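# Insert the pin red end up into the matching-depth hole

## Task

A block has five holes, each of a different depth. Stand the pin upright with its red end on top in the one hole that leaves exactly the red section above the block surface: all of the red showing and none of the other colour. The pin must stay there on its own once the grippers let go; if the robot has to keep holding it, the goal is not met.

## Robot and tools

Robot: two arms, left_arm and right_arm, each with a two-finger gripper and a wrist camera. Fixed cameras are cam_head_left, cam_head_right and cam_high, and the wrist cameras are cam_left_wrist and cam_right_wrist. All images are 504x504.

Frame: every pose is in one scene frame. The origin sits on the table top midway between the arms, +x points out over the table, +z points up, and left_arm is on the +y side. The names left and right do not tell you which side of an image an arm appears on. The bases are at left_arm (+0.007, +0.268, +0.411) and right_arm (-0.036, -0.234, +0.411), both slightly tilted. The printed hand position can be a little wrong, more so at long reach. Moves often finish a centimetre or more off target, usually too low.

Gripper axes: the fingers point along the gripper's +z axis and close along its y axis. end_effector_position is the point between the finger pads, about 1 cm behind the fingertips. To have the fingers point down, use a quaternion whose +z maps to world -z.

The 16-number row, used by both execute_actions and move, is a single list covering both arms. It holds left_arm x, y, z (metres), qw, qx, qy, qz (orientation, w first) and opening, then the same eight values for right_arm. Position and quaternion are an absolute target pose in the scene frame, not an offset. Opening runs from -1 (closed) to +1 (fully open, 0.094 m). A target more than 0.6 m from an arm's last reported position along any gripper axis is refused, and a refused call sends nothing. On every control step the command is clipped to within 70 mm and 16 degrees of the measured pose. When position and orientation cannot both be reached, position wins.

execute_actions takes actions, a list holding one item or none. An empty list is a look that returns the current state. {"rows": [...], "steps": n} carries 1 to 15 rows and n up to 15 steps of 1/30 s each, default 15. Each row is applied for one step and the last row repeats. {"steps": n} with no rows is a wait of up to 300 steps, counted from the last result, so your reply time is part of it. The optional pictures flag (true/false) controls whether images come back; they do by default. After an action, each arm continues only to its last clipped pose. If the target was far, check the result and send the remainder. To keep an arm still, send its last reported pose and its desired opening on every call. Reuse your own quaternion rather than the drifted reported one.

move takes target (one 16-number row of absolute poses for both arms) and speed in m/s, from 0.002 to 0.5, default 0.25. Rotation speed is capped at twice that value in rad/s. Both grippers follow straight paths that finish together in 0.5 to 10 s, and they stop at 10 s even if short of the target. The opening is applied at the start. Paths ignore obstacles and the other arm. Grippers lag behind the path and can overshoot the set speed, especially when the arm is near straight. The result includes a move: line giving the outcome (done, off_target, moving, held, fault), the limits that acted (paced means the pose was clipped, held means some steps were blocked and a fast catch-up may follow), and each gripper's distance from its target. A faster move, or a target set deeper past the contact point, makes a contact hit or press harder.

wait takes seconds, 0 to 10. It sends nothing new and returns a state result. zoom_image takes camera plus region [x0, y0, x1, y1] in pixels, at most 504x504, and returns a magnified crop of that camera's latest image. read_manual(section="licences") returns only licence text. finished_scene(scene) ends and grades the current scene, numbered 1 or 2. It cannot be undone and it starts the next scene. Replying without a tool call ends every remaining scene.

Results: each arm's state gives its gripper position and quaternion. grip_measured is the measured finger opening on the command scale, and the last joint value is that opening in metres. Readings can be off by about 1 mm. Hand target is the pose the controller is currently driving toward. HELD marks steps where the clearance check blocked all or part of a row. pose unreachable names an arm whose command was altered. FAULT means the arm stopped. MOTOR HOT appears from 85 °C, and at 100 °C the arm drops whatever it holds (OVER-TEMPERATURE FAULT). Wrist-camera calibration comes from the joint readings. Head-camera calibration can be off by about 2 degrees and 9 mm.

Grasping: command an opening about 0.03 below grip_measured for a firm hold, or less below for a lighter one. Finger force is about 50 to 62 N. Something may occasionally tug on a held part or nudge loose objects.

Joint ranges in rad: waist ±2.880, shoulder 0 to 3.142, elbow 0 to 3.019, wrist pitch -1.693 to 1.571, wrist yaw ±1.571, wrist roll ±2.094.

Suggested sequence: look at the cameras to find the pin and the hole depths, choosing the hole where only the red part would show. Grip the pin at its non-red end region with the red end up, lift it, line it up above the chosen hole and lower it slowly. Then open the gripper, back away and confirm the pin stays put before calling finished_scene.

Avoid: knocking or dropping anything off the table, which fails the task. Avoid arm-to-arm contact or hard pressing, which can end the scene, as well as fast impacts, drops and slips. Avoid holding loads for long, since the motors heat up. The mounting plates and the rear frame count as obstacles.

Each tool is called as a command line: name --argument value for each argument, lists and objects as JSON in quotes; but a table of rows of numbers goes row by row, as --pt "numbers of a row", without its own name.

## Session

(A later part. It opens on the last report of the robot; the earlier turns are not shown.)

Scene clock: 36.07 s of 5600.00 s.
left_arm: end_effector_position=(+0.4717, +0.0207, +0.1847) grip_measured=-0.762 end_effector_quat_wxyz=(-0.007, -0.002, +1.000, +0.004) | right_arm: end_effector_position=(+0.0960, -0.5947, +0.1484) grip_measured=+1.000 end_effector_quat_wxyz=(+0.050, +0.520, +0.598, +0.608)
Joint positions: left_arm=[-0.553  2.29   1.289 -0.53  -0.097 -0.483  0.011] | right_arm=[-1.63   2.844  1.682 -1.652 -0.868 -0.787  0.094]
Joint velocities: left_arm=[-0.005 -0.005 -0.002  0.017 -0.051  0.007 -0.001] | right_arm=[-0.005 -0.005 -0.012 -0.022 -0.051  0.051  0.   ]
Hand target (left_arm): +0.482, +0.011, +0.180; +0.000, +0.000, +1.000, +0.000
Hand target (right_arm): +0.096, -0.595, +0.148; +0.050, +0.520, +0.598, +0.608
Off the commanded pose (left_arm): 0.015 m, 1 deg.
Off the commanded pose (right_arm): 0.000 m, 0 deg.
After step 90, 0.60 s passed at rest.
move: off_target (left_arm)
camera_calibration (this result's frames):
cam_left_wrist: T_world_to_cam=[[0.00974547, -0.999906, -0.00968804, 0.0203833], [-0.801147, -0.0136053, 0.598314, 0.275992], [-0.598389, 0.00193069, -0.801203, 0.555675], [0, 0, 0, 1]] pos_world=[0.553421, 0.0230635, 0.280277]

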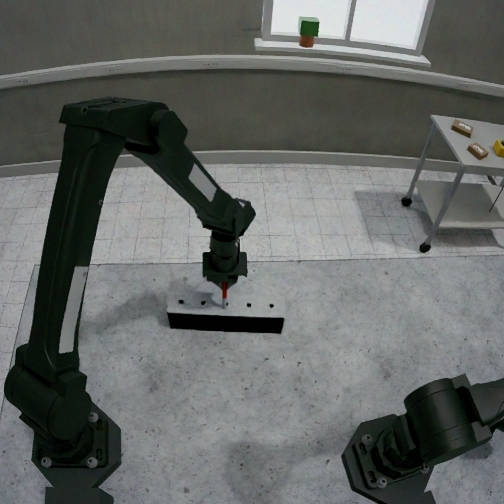

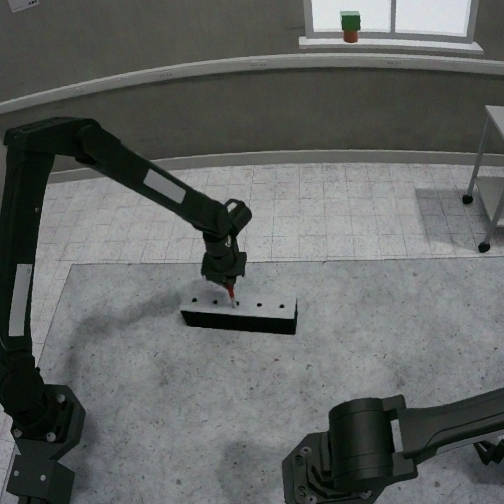

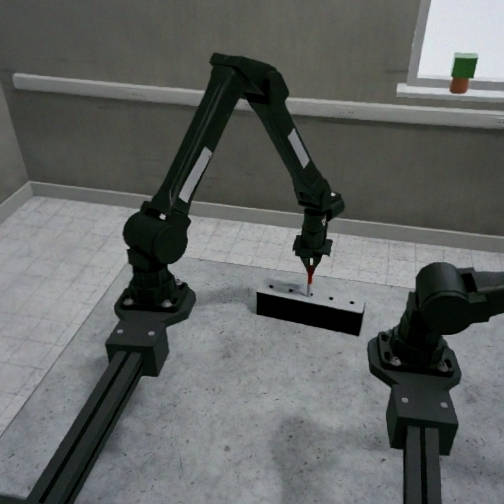

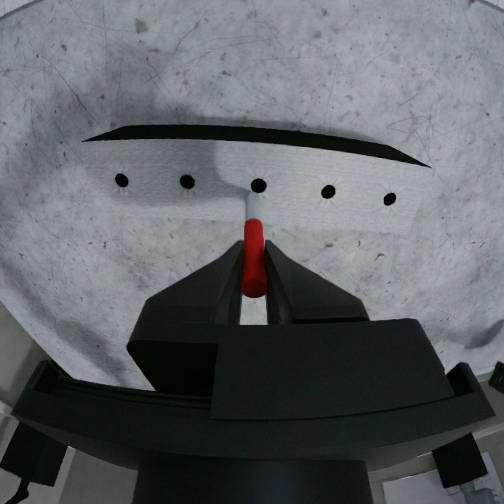

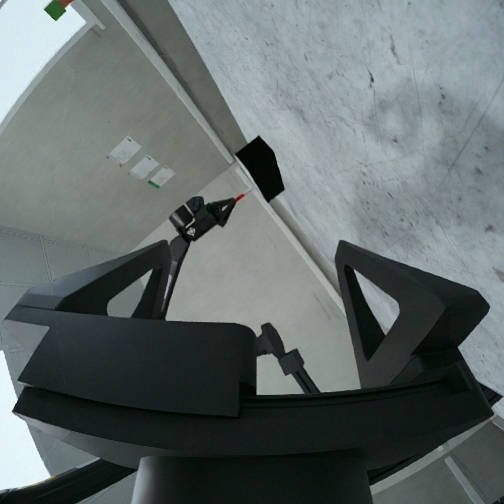

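execute_actions --actions '[{"rows":[[0.488,0.008,0.183,0,0,1,0,-0.8,0.096,-0.5947,0.1484,0.05,0.52,0.598,0.608,1]],"steps":15}]'

Scene clock: 39.87 s of 5600.00 s.
left_arm: end_effector_position=(+0.4787, +0.0172, +0.1858) grip_measured=-0.762 end_effector_quat_wxyz=(-0.004, -0.002, +1.000, +0.002) | right_arm: end_effector_position=(+0.0960, -0.5947, +0.1484) grip_measured=+1.000 end_effector_quat_wxyz=(+0.050, +0.520, +0.598, +0.608)
Joint positions: left_arm=[-0.553  2.295  1.308 -0.537 -0.097 -0.483  0.011] | right_arm=[-1.63   2.844  1.682 -1.652 -0.868 -0.787  0.094]
Joint velocities: left_arm=[ 0.005  0.005 -0.017 -0.012  0.022 -0.022 -0.   ] | right_arm=[-0.015 -0.015 -0.012  0.012 -0.007  0.022  0.   ]
Hand target (left_arm): +0.488, +0.008, +0.183; +0.000, +0.000, +1.000, -0.000
Hand target (right_arm): +0.096, -0.595, +0.148; +0.050, +0.520, +0.598, +0.608
Off the commanded pose (left_arm): 0.013 m, 1 deg.
Off the commanded pose (right_arm): 0.000 m, 0 deg.
Steps of this call (steps 1 to 90: nothing new was sent; then 0.30 s passed at rest; steps 91 to 105: all 15 steps of this action). Readings (end_effector_position):
91: left_arm (+0.4722, +0.0205, +0.1850) | right_arm (+0.0960, -0.5947, +0.1484)
92: left_arm (+0.4725, +0.0203, +0.1848) | right_arm (+0.0960, -0.5947, +0.1484)
94: left_arm (+0.4748, +0.0191, +0.1849) | right_arm (+0.0960, -0.5947, +0.1484)
98: left_arm (+0.4783, +0.0174, +0.1856) | right_arm (+0.0960, -0.5947, +0.1484)
105: the state above
camera_calibration (this result's frames):
cam_left_wrist: T_world_to_cam=[[0.0105335, -0.999926, -0.00612645, 0.0157612], [-0.805153, -0.0121146, 0.592943, 0.283836], [-0.592973, -0.00131304, -0.805221, 0.558933], [0, 0, 0, 1]] pos_world=[0.559798, 0.0199325, 0.281862]

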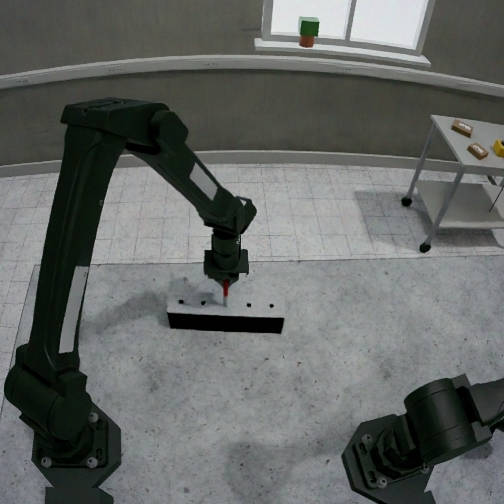

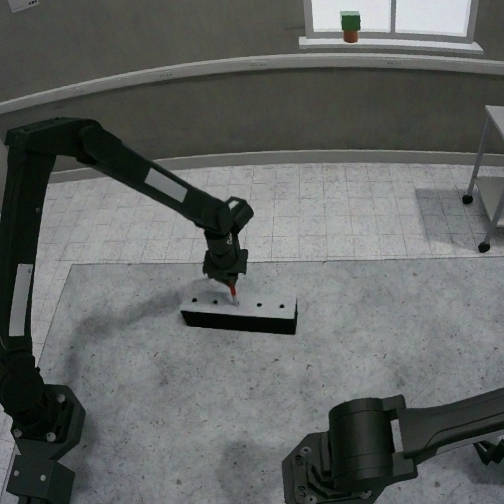

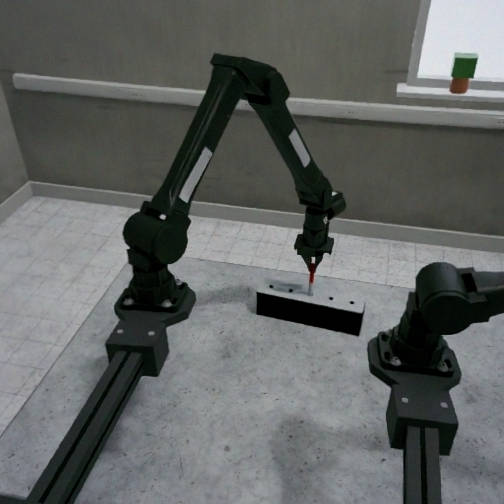

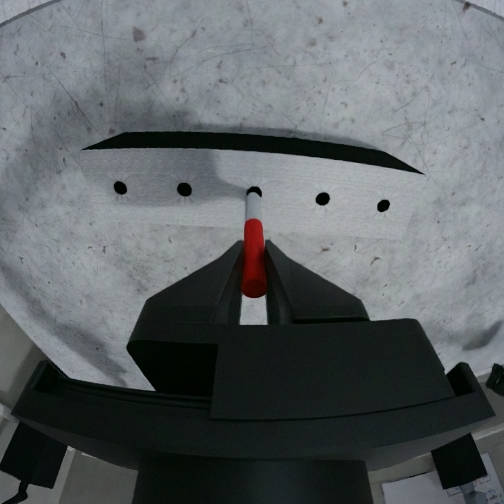

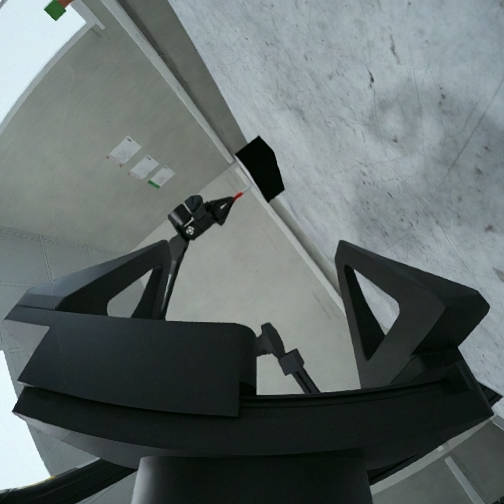

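move --target '[0.493,0.006,0.165,0,0,1,0,-0.8,0.096,-0.5947,0.1484,0.05,0.52,0.598,0.608,1]' --speed 0.03

zoom_image --camera "cam_left_wrist" --region '[190,150,330,260]'

Scene clock: 44.73 s of 5600.00 s.
left_arm: end_effector_position=(+0.4861, +0.0142, +0.1838) grip_measured=-0.762 end_effector_quat_wxyz=(-0.000, -0.002, +1.000, +0.004) | right_arm: end_effector_position=(+0.0960, -0.5947, +0.1484) grip_measured=+1.000 end_effector_quat_wxyz=(+0.050, +0.520, +0.598, +0.608)
Joint positions: left_arm=[-0.553  2.309  1.333 -0.543 -0.103 -0.483  0.011] | right_arm=[-1.63   2.844  1.682 -1.652 -0.868 -0.787  0.094]
Joint velocities: left_arm=[ 0.005 -0.005 -0.002 -0.002  0.007  0.022 -0.001] | right_arm=[-0.005 -0.005 -0.002 -0.002  0.066 -0.066  0.   ]
Hand target (left_arm): +0.492, +0.007, +0.166; +0.000, +0.000, +1.000, -0.000
Hand target (right_arm): +0.096, -0.595, +0.148; +0.050, +0.520, +0.598, +0.608
Off the commanded pose (left_arm): 0.022 m, 1 deg.
Off the commanded pose (right_arm): 0.000 m, 0 deg.
After step 90, 0.67 s passed at rest.
move: off_target (left_arm)
camera_calibration (this result's frames):
cam_left_wrist: T_world_to_cam=[[0.0110671, -0.999901, -0.00868039, 0.0129022], [-0.809486, -0.0140552, 0.58697, 0.294226], [-0.587034, 0.00053058, -0.809562, 0.559632], [0, 0, 0, 1]] pos_world=[0.566553, 0.0167394, 0.280467]

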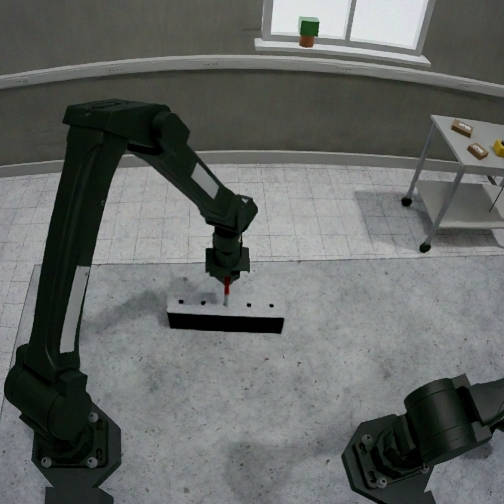

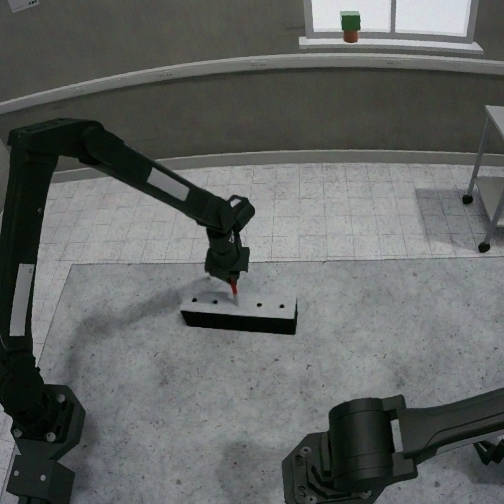

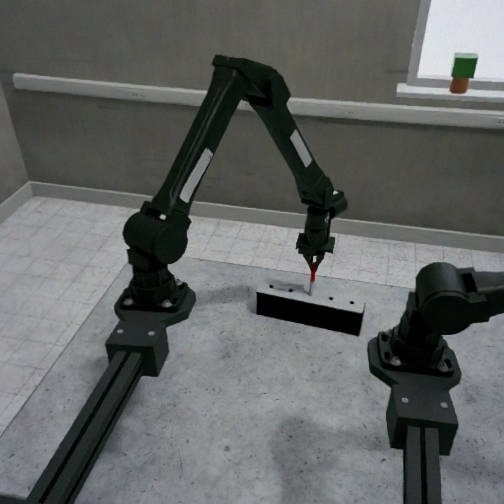

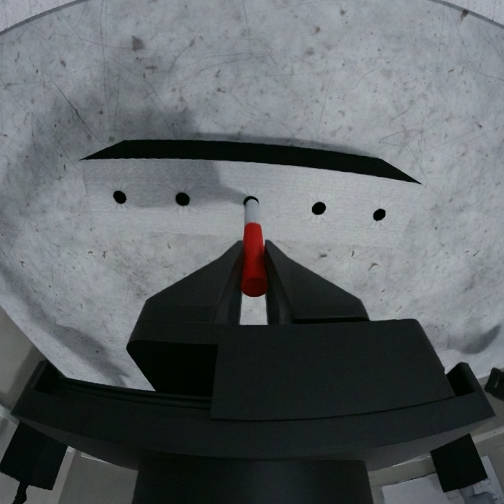

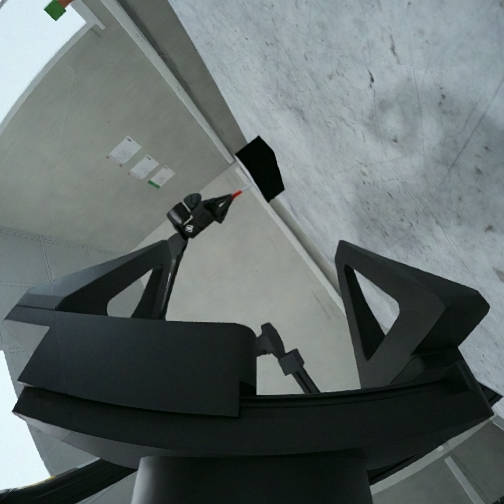

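Region (190, 150, 330, 260) of cam_left_wrist's 504x504 image, scaled by 3.600, with more detail than that image has; it fills the top 396 rows of this view, and the rest is white.

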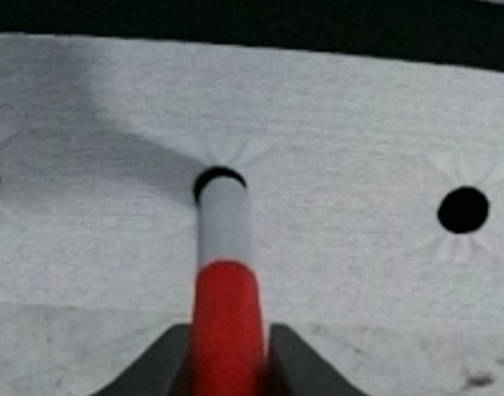

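move --target '[0.493,0.019,0.187,0,0,1,0,-0.8,0.096,-0.5947,0.1484,0.05,0.52,0.598,0.608,1]' --speed 0.03

zoom_image --camera "cam_left_wrist" --region '[190,150,330,260]'

Scene clock: 48.63 s of 5600.00 s.
left_arm: end_effector_position=(+0.4860, +0.0161, +0.1839) grip_measured=-0.762 end_effector_quat_wxyz=(-0.004, -0.003, +1.000, +0.002) | right_arm: end_effector_position=(+0.0960, -0.5947, +0.1484) grip_measured=+1.000 end_effector_quat_wxyz=(+0.050, +0.520, +0.598, +0.608)
Joint positions: left_arm=[-0.548  2.308  1.333 -0.548 -0.096 -0.479  0.011] | right_arm=[-1.63   2.844  1.682 -1.652 -0.868 -0.787  0.094]
Joint velocities: left_arm=[ 0.005 -0.005 -0.007 -0.002 -0.007 -0.022  0.   ] | right_arm=[ 0.005 -0.015 -0.007  0.002  0.022  0.051  0.   ]
Hand target (left_arm): +0.493, +0.019, +0.187; +0.000, -0.000, +1.000, -0.000
Hand target (right_arm): +0.096, -0.595, +0.148; +0.050, +0.520, +0.598, +0.608
Off the commanded pose (left_arm): 0.008 m, 1 deg.
Off the commanded pose (right_arm): 0.000 m, 0 deg.
After step 90, 0.20 s passed at rest.
move: done
camera_calibration (this result's frames):
cam_left_wrist: T_world_to_cam=[[0.0113864, -0.999923, -0.00502195, 0.0139616], [-0.805247, -0.0121469, 0.592815, 0.290859], [-0.59283, -0.00270614, -0.805323, 0.561721], [0, 0, 0, 1]] pos_world=[0.567059, 0.0190136, 0.280011]

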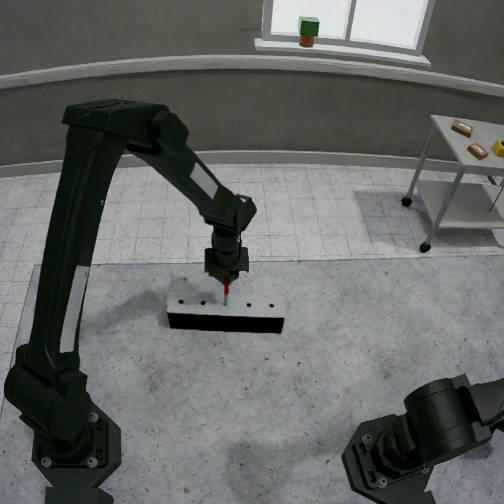

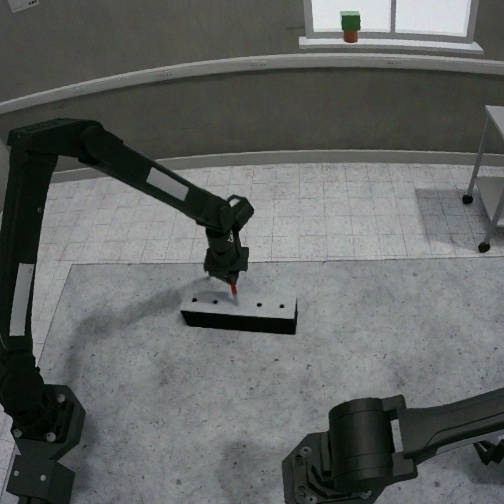

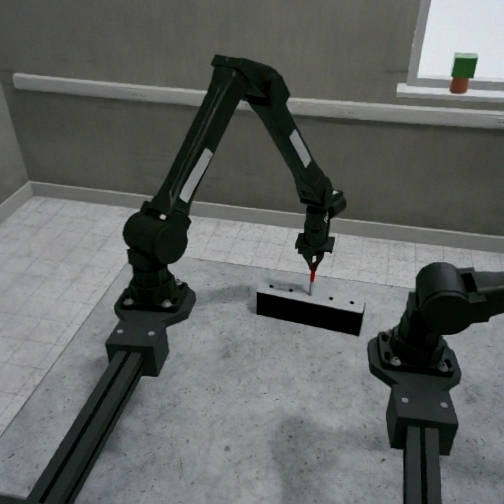

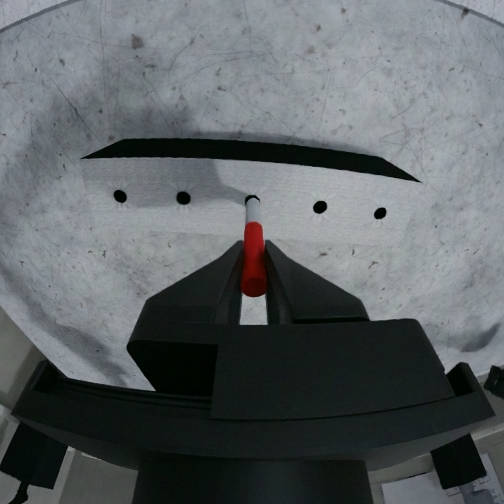

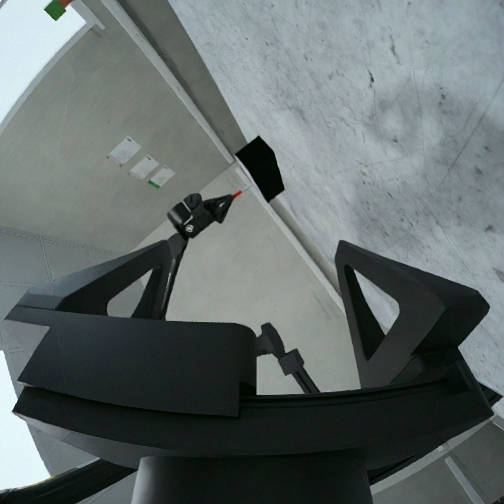

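Region (190, 150, 330, 260) of cam_left_wrist's 504x504 image, scaled by 3.600, with more detail than that image has; it fills the top 396 rows of this view, and the rest is white.

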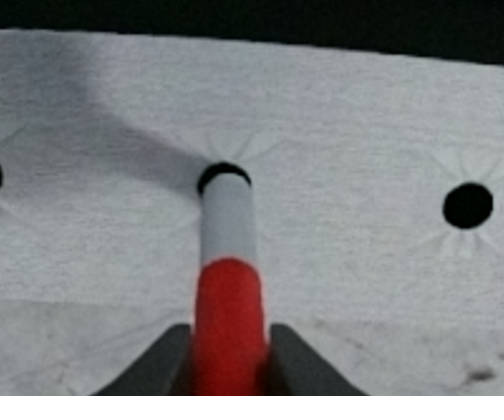

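execute_actions --actions '[{"rows":[[0.493,0.021,0.186,0.022,0,0.9998,0,-0.8,0.096,-0.5947,0.1484,0.05,0.52,0.598,0.608,1]],"steps":15}]'

zoom_image --camera "cam_left_wrist" --region '[190,150,330,260]'

Scene clock: 53.07 s of 5600.00 s.
left_arm: end_effector_position=(+0.4858, +0.0177, +0.1805) grip_measured=-0.762 end_effector_quat_wxyz=(+0.010, -0.003, +1.000, +0.001) | right_arm: end_effector_position=(+0.0960, -0.5947, +0.1484) grip_measured=+1.000 end_effector_quat_wxyz=(+0.050, +0.520, +0.598, +0.608)
Joint positions: left_arm=[-0.549  2.306  1.31  -0.5   -0.107 -0.478  0.011] | right_arm=[-1.63   2.844  1.682 -1.652 -0.868 -0.787  0.094]
Joint velocities: left_arm=[ 0.015  0.005 -0.002 -0.007 -0.007 -0.022 -0.   ] | right_arm=[-0.005 -0.024 -0.002 -0.007  0.022 -0.066  0.   ]
Hand target (left_arm): +0.493, +0.021, +0.186; +0.022, +0.000, +1.000, +0.000
Hand target (right_arm): +0.096, -0.595, +0.148; +0.050, +0.520, +0.598, +0.608
Off the commanded pose (left_arm): 0.010 m, 1 deg.
Off the commanded pose (right_arm): 0.000 m, 0 deg.
Steps of this call (steps 1 to 90: nothing new was sent; then 0.93 s passed at rest; steps 91 to 105: all 15 steps of this action). Readings (end_effector_position):
91: left_arm (+0.4868, +0.0165, +0.1838) | right_arm (+0.0960, -0.5947, +0.1484)
92: left_arm (+0.4878, +0.0170, +0.1834) | right_arm (+0.0960, -0.5947, +0.1484)
94: left_arm (+0.4862, +0.0176, +0.1816) | right_arm (+0.0960, -0.5947, +0.1484)
98: left_arm (+0.4857, +0.0177, +0.1805) | right_arm (+0.0960, -0.5947, +0.1484)
105: the state above
camera_calibration (this result's frames):
cam_left_wrist: T_world_to_cam=[[0.0125462, -0.999919, -0.00222485, 0.0144347], [-0.821632, -0.0115773, 0.569901, 0.304806], [-0.56988, -0.0053221, -0.821711, 0.550757], [0, 0, 0, 1]] pos_world=[0.564123, 0.0208936, 0.278886]

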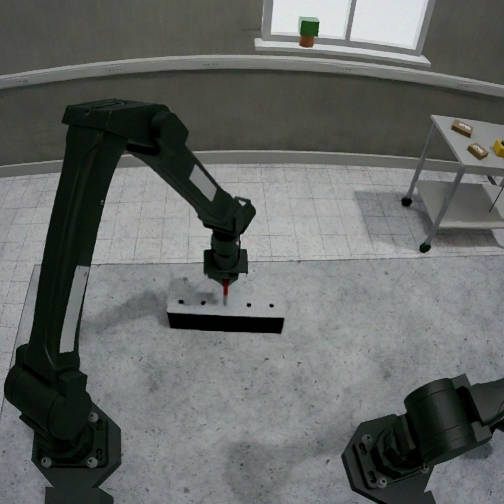

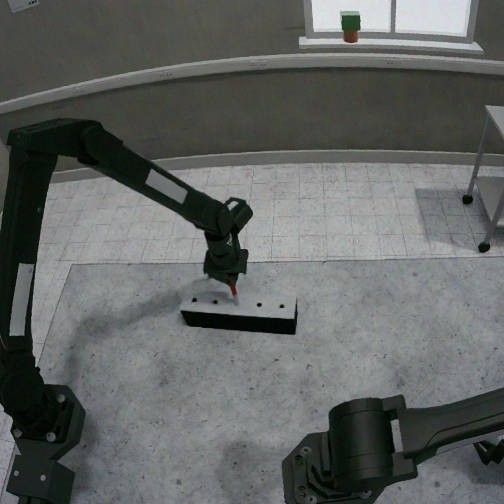

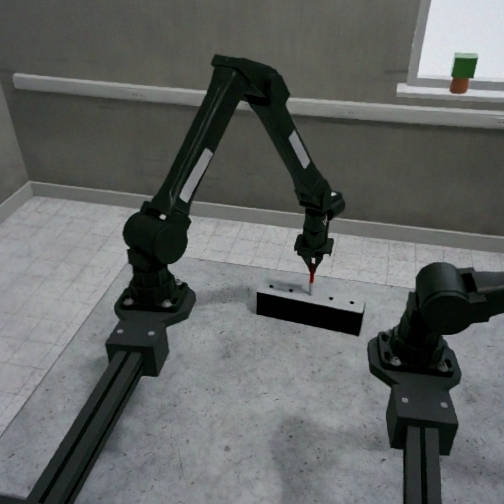

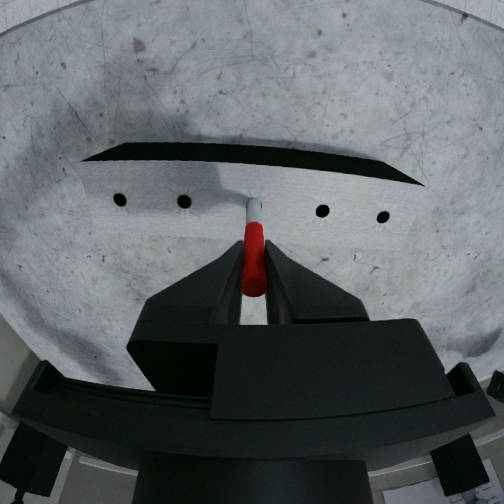

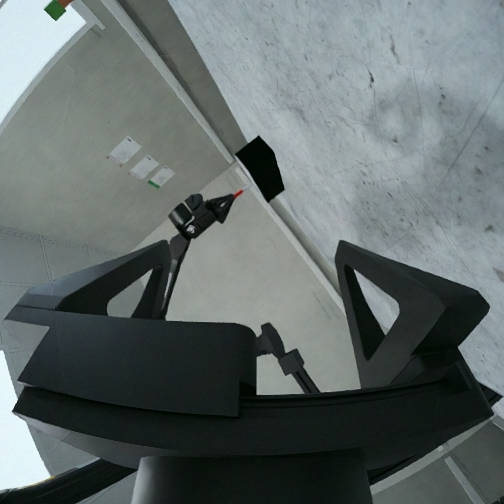

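Region (190, 150, 330, 260) of cam_left_wrist's 504x504 image, scaled by 3.600, with more detail than that image has; it fills the top 396 rows of this view, and the rest is white.

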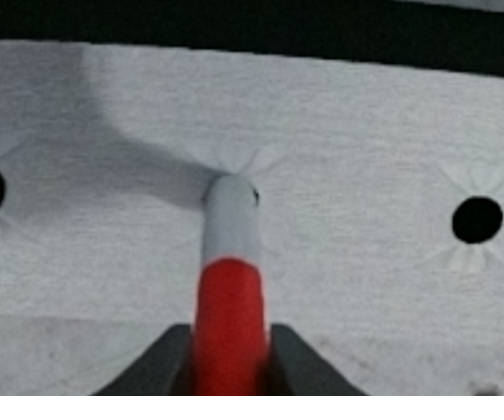

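In.

move --target '[0.486,0.015,0.135,0.01,0,1,0,-0.8,0.096,-0.5947,0.1484,0.05,0.52,0.598,0.608,1]' --speed 0.04

Scene clock: 56.73 s of 5600.00 s.
left_arm: end_effector_position=(+0.4819, +0.0170, +0.1441) grip_measured=-0.762 end_effector_quat_wxyz=(+0.011, -0.004, +1.000, +0.001) | right_arm: end_effector_position=(+0.0960, -0.5947, +0.1484) grip_measured=+1.000 end_effector_quat_wxyz=(+0.050, +0.520, +0.598, +0.608)
Joint positions: left_arm=[-0.547  2.386  1.331 -0.44  -0.108 -0.478  0.011] | right_arm=[-1.63   2.844  1.682 -1.652 -0.868 -0.787  0.094]
Joint velocities: left_arm=[ 0.015 -0.015  0.007  0.012  0.007 -0.022  0.001] | right_arm=[-0.005  0.005  0.002 -0.002  0.007  0.051  0.   ]
Hand target (left_arm): +0.486, +0.015, +0.135; +0.010, -0.000, +1.000, -0.000
Hand target (right_arm): +0.096, -0.595, +0.148; +0.050, +0.520, +0.598, +0.608
Off the commanded pose (left_arm): 0.010 m, 1 deg.
Off the commanded pose (right_arm): 0.000 m, 0 deg.
move: done
camera_calibration (this result's frames):
cam_left_wrist: T_world_to_cam=[[0.014606, -0.999891, -0.00237148, 0.0127905], [-0.822509, -0.0133634, 0.568596, 0.323029], [-0.568565, -0.00635434, -0.822614, 0.518139], [0, 0, 0, 1]] pos_world=[0.560103, 0.0203984, 0.242586]

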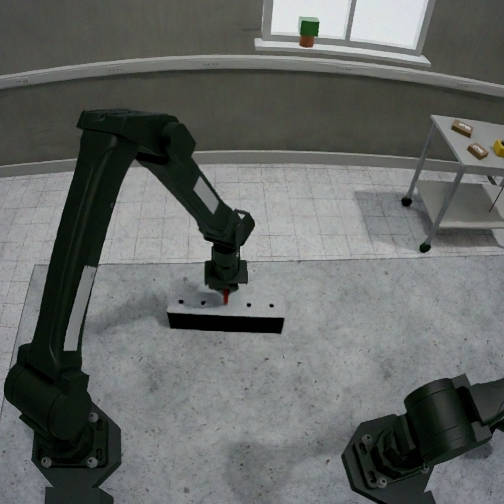

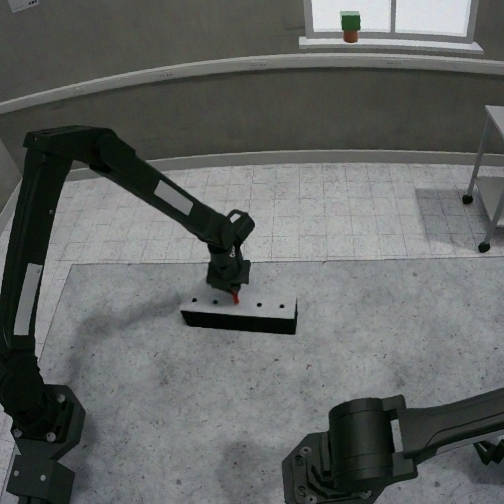

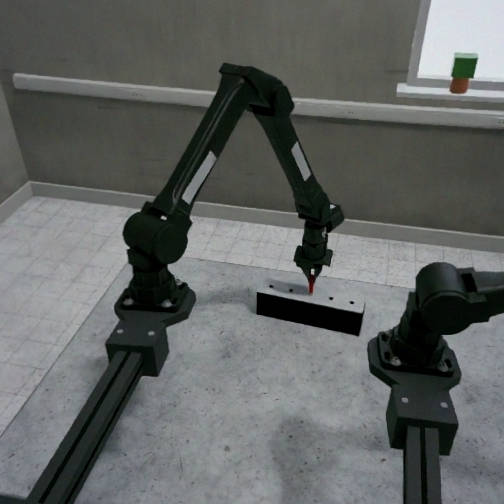

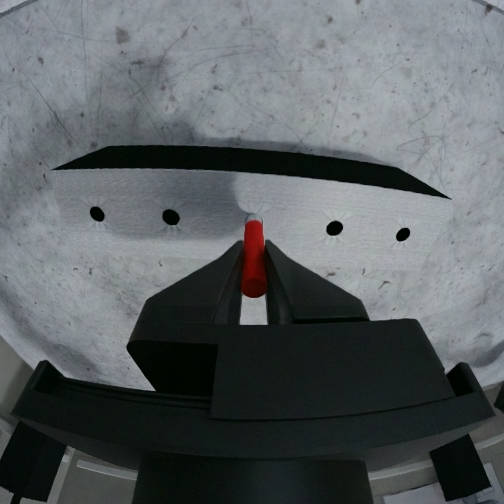

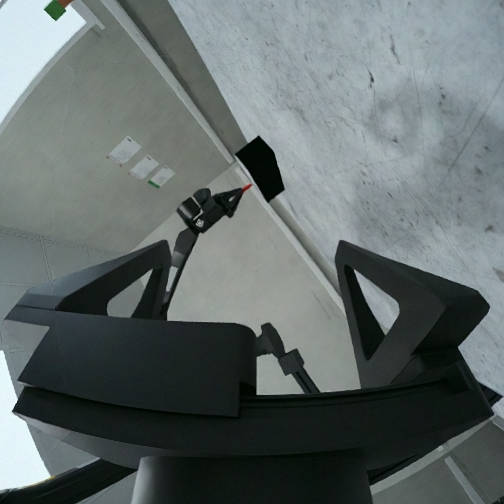

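move --target '[0.485,0.015,0.118,0.01,0,1,0,-0.8,0.096,-0.5947,0.1484,0.05,0.52,0.598,0.608,1]' --speed 0.03

zoom_image --camera "cam_left_wrist" --region '[210,190,300,270]'

Scene clock: 61.17 s of 5600.00 s.
left_arm: end_effector_position=(+0.4816, +0.0169, +0.1281) grip_measured=-0.762 end_effector_quat_wxyz=(+0.012, -0.005, +1.000, +0.001) | right_arm: end_effector_position=(+0.0960, -0.5947, +0.1484) grip_measured=+1.000 end_effector_quat_wxyz=(+0.050, +0.520, +0.598, +0.608)
Joint positions: left_arm=[-0.545  2.423  1.347 -0.418 -0.109 -0.478  0.011] | right_arm=[-1.63   2.844  1.682 -1.652 -0.868 -0.787  0.094]
Joint velocities: left_arm=[-0.015 -0.005 -0.002  0.002 -0.022  0.037  0.   ] | right_arm=[ 0.005  0.005  0.007  0.012 -0.007 -0.007  0.   ]
Hand target (left_arm): +0.485, +0.015, +0.118; +0.010, -0.000, +1.000, -0.000
Hand target (right_arm): +0.096, -0.595, +0.148; +0.050, +0.520, +0.598, +0.608
Off the commanded pose (left_arm): 0.011 m, 1 deg.
Off the commanded pose (right_arm): 0.000 m, 0 deg.
After step 90, 0.30 s passed at rest.
move: off_target (left_arm)
camera_calibration (this result's frames):
cam_left_wrist: T_world_to_cam=[[0.0166, -0.999857, -0.00321054, 0.0117439], [-0.823094, -0.0154882, 0.567695, 0.332283], [-0.567663, -0.00678116, -0.823233, 0.504472], [0, 0, 0, 1]] pos_world=[0.559675, 0.0203096, 0.2267]

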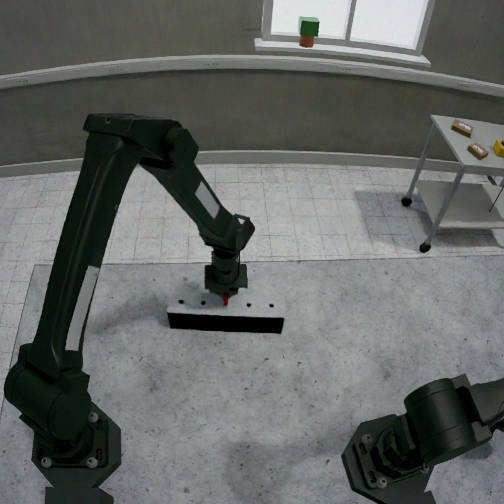

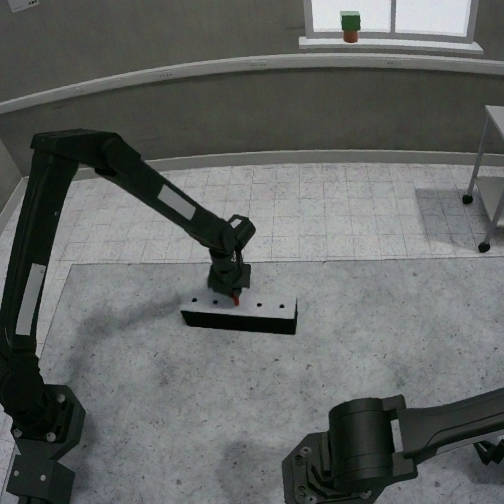

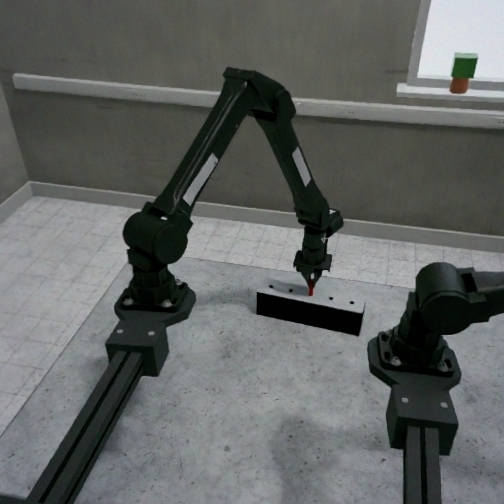

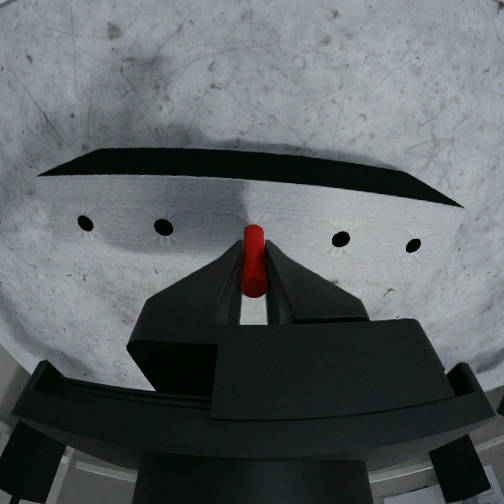

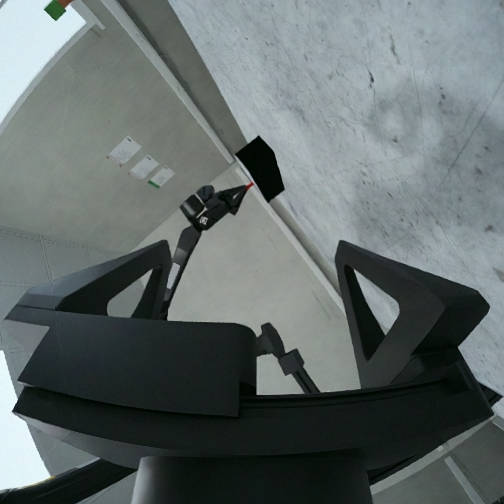

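Region (210, 190, 300, 270) of cam_left_wrist's 504x504 image, scaled by 5.600, with more detail than that image has.

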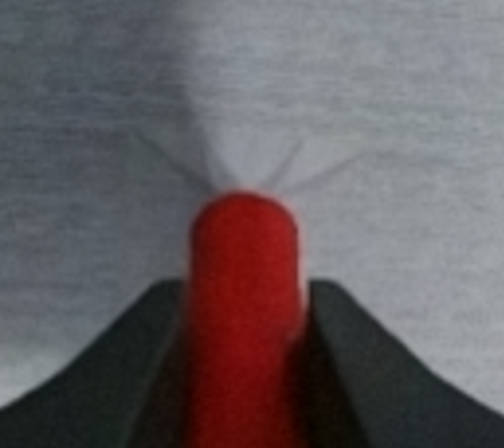

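move --target '[0.48,0.018,0.215,0.01,0,1,0,-0.8,0.096,-0.5947,0.1484,0.05,0.52,0.598,0.608,1]' --speed 0.1

move --target '[0.49,0.08,0.188,0.01,0,1,0,-0.8,0.096,-0.5947,0.1484,0.05,0.52,0.598,0.608,1]' --speed 0.1

zoom_image --camera "cam_left_wrist" --region '[190,150,330,260]'

Scene clock: 65.53 s of 5600.00 s.
left_arm: end_effector_position=(+0.4801, +0.0212, +0.2036) grip_measured=-0.762 end_effector_quat_wxyz=(+0.006, -0.001, +1.000, +0.002) | right_arm: end_effector_position=(+0.0960, -0.5947, +0.1484) grip_measured=+1.000 end_effector_quat_wxyz=(+0.050, +0.520, +0.598, +0.608)
Joint positions: left_arm=[-0.551  2.248  1.279 -0.537 -0.106 -0.478  0.011] | right_arm=[-1.63   2.844  1.682 -1.652 -0.868 -0.787  0.094]
Joint velocities: left_arm=[-0.015 -0.005  0.002 -0.007 -0.022  0.037  0.001] | right_arm=[ 0.005 -0.015 -0.012 -0.007 -0.007 -0.037  0.   ]
Hand target (left_arm): +0.480, +0.018, +0.214; +0.010, +0.000, +1.000, +0.000
Hand target (right_arm): +0.096, -0.595, +0.148; +0.050, +0.520, +0.598, +0.608
Off the commanded pose (left_arm): 0.012 m, 1 deg.
Off the commanded pose (right_arm): 0.000 m, 0 deg.
After step 90, 0.10 s passed at rest.
move: off_target (left_arm)
camera_calibration (this result's frames):
cam_left_wrist: T_world_to_cam=[[0.00888852, -0.999945, -0.00556599, 0.020533], [-0.816427, -0.0104709, 0.577354, 0.283007], [-0.57738, -0.000587593, -0.816475, 0.568947], [0, 0, 0, 1]] pos_world=[0.559371, 0.0238295, 0.30125]

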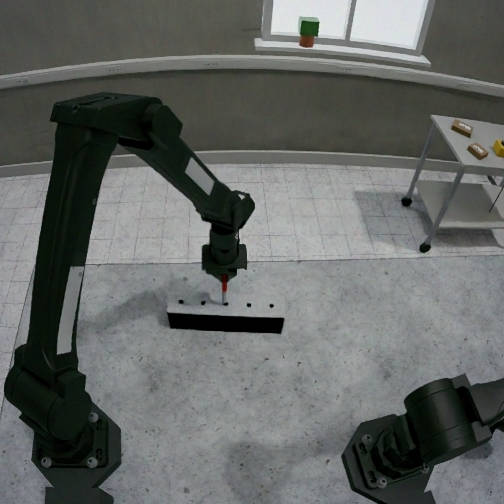

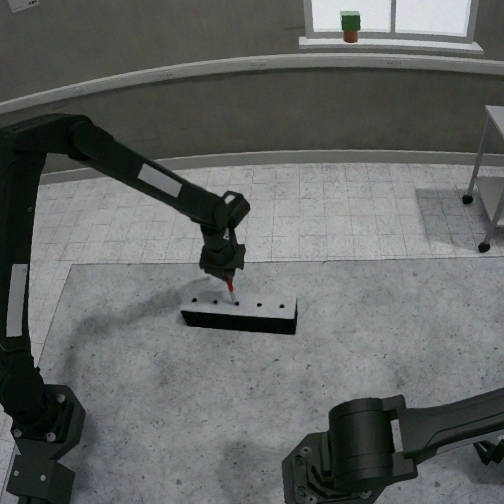

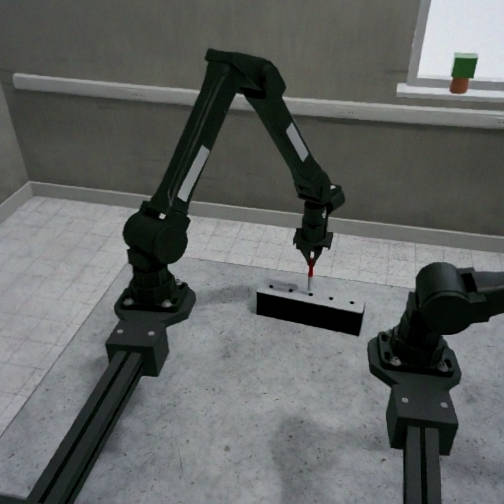

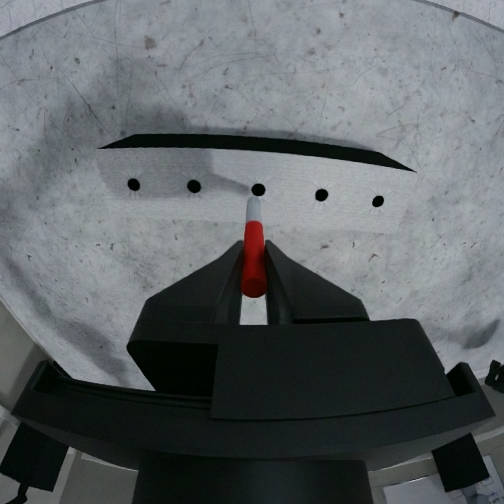

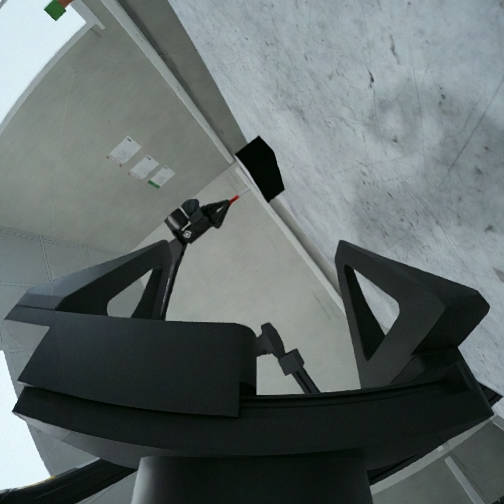

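Scene clock: 66.50 s of 5600.00 s.
left_arm: end_effector_position=(+0.4904, +0.0807, +0.1886) grip_measured=-0.762 end_effector_quat_wxyz=(+0.008, -0.010, +1.000, +0.001) | right_arm: end_effector_position=(+0.0960, -0.5947, +0.1484) grip_measured=+1.000 end_effector_quat_wxyz=(+0.050, +0.520, +0.598, +0.608)
Joint positions: left_arm=[-0.438  2.248  1.229 -0.47  -0.097 -0.382  0.011] | right_arm=[-1.63   2.844  1.682 -1.652 -0.868 -0.787  0.094]
Joint velocities: left_arm=[-0.005 -0.005 -0.012  0.007  0.051 -0.022  0.001] | right_arm=[-0.005  0.015  0.007  0.002 -0.066 -0.037  0.   ]
Hand target (left_arm): +0.489, +0.079, +0.188; +0.009, -0.000, +1.000, -0.001
Hand target (right_arm): +0.096, -0.595, +0.148; +0.050, +0.520, +0.598, +0.608
Off the commanded pose (left_arm): 0.001 m, 1 deg.
Off the commanded pose (right_arm): 0.000 m, 0 deg.
move: done
camera_calibration (this result's frames):
cam_left_wrist: T_world_to_cam=[[0.0271756, -0.999627, -0.00285007, 0.0702877], [-0.818586, -0.0238901, 0.573887, 0.303543], [-0.573741, -0.0132627, -0.818929, 0.562381], [0, 0, 0, 1]] pos_world=[0.569227, 0.0849718, 0.286551]

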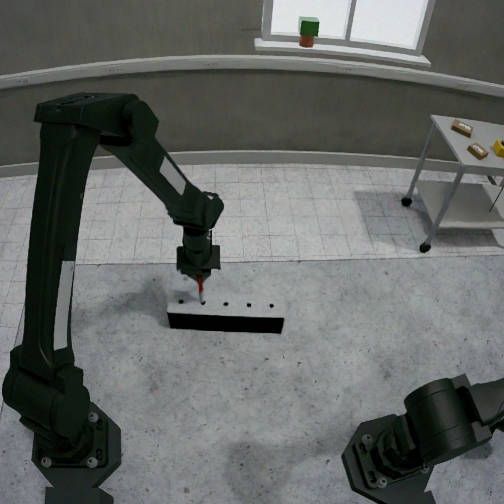

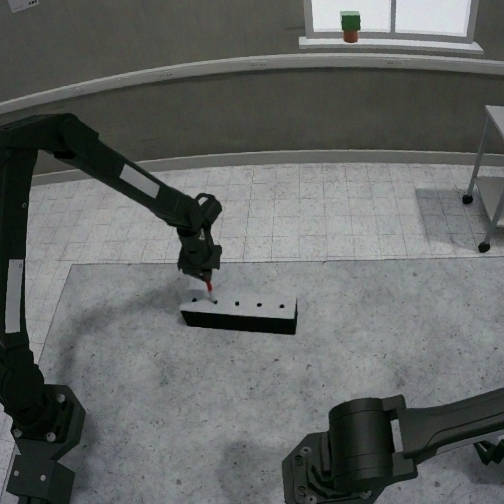

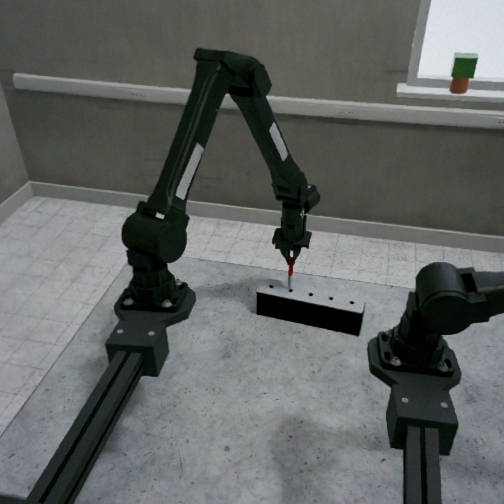

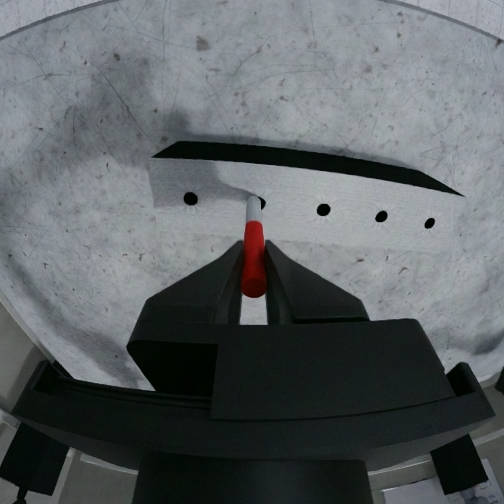

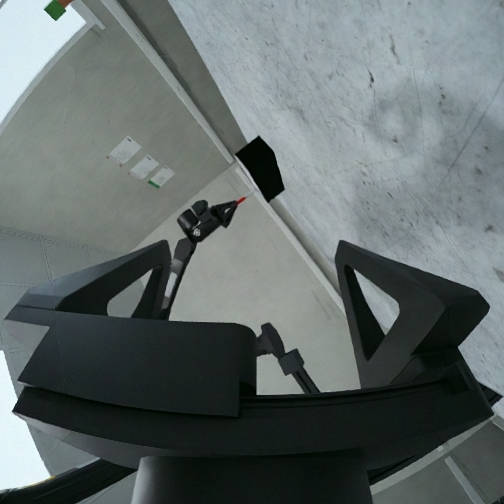

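Region (190, 150, 330, 260) of cam_left_wrist's 504x504 image, scaled by 3.600, with more detail than that image has; it fills the top 396 rows of this view, and the rest is white.

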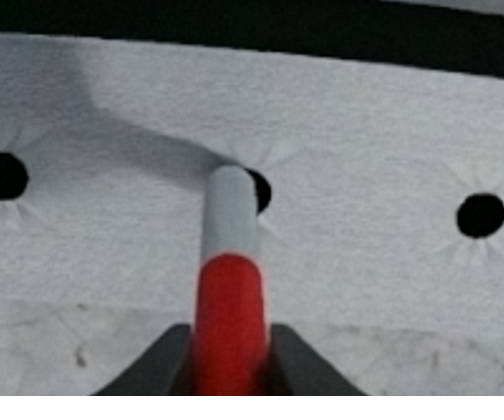

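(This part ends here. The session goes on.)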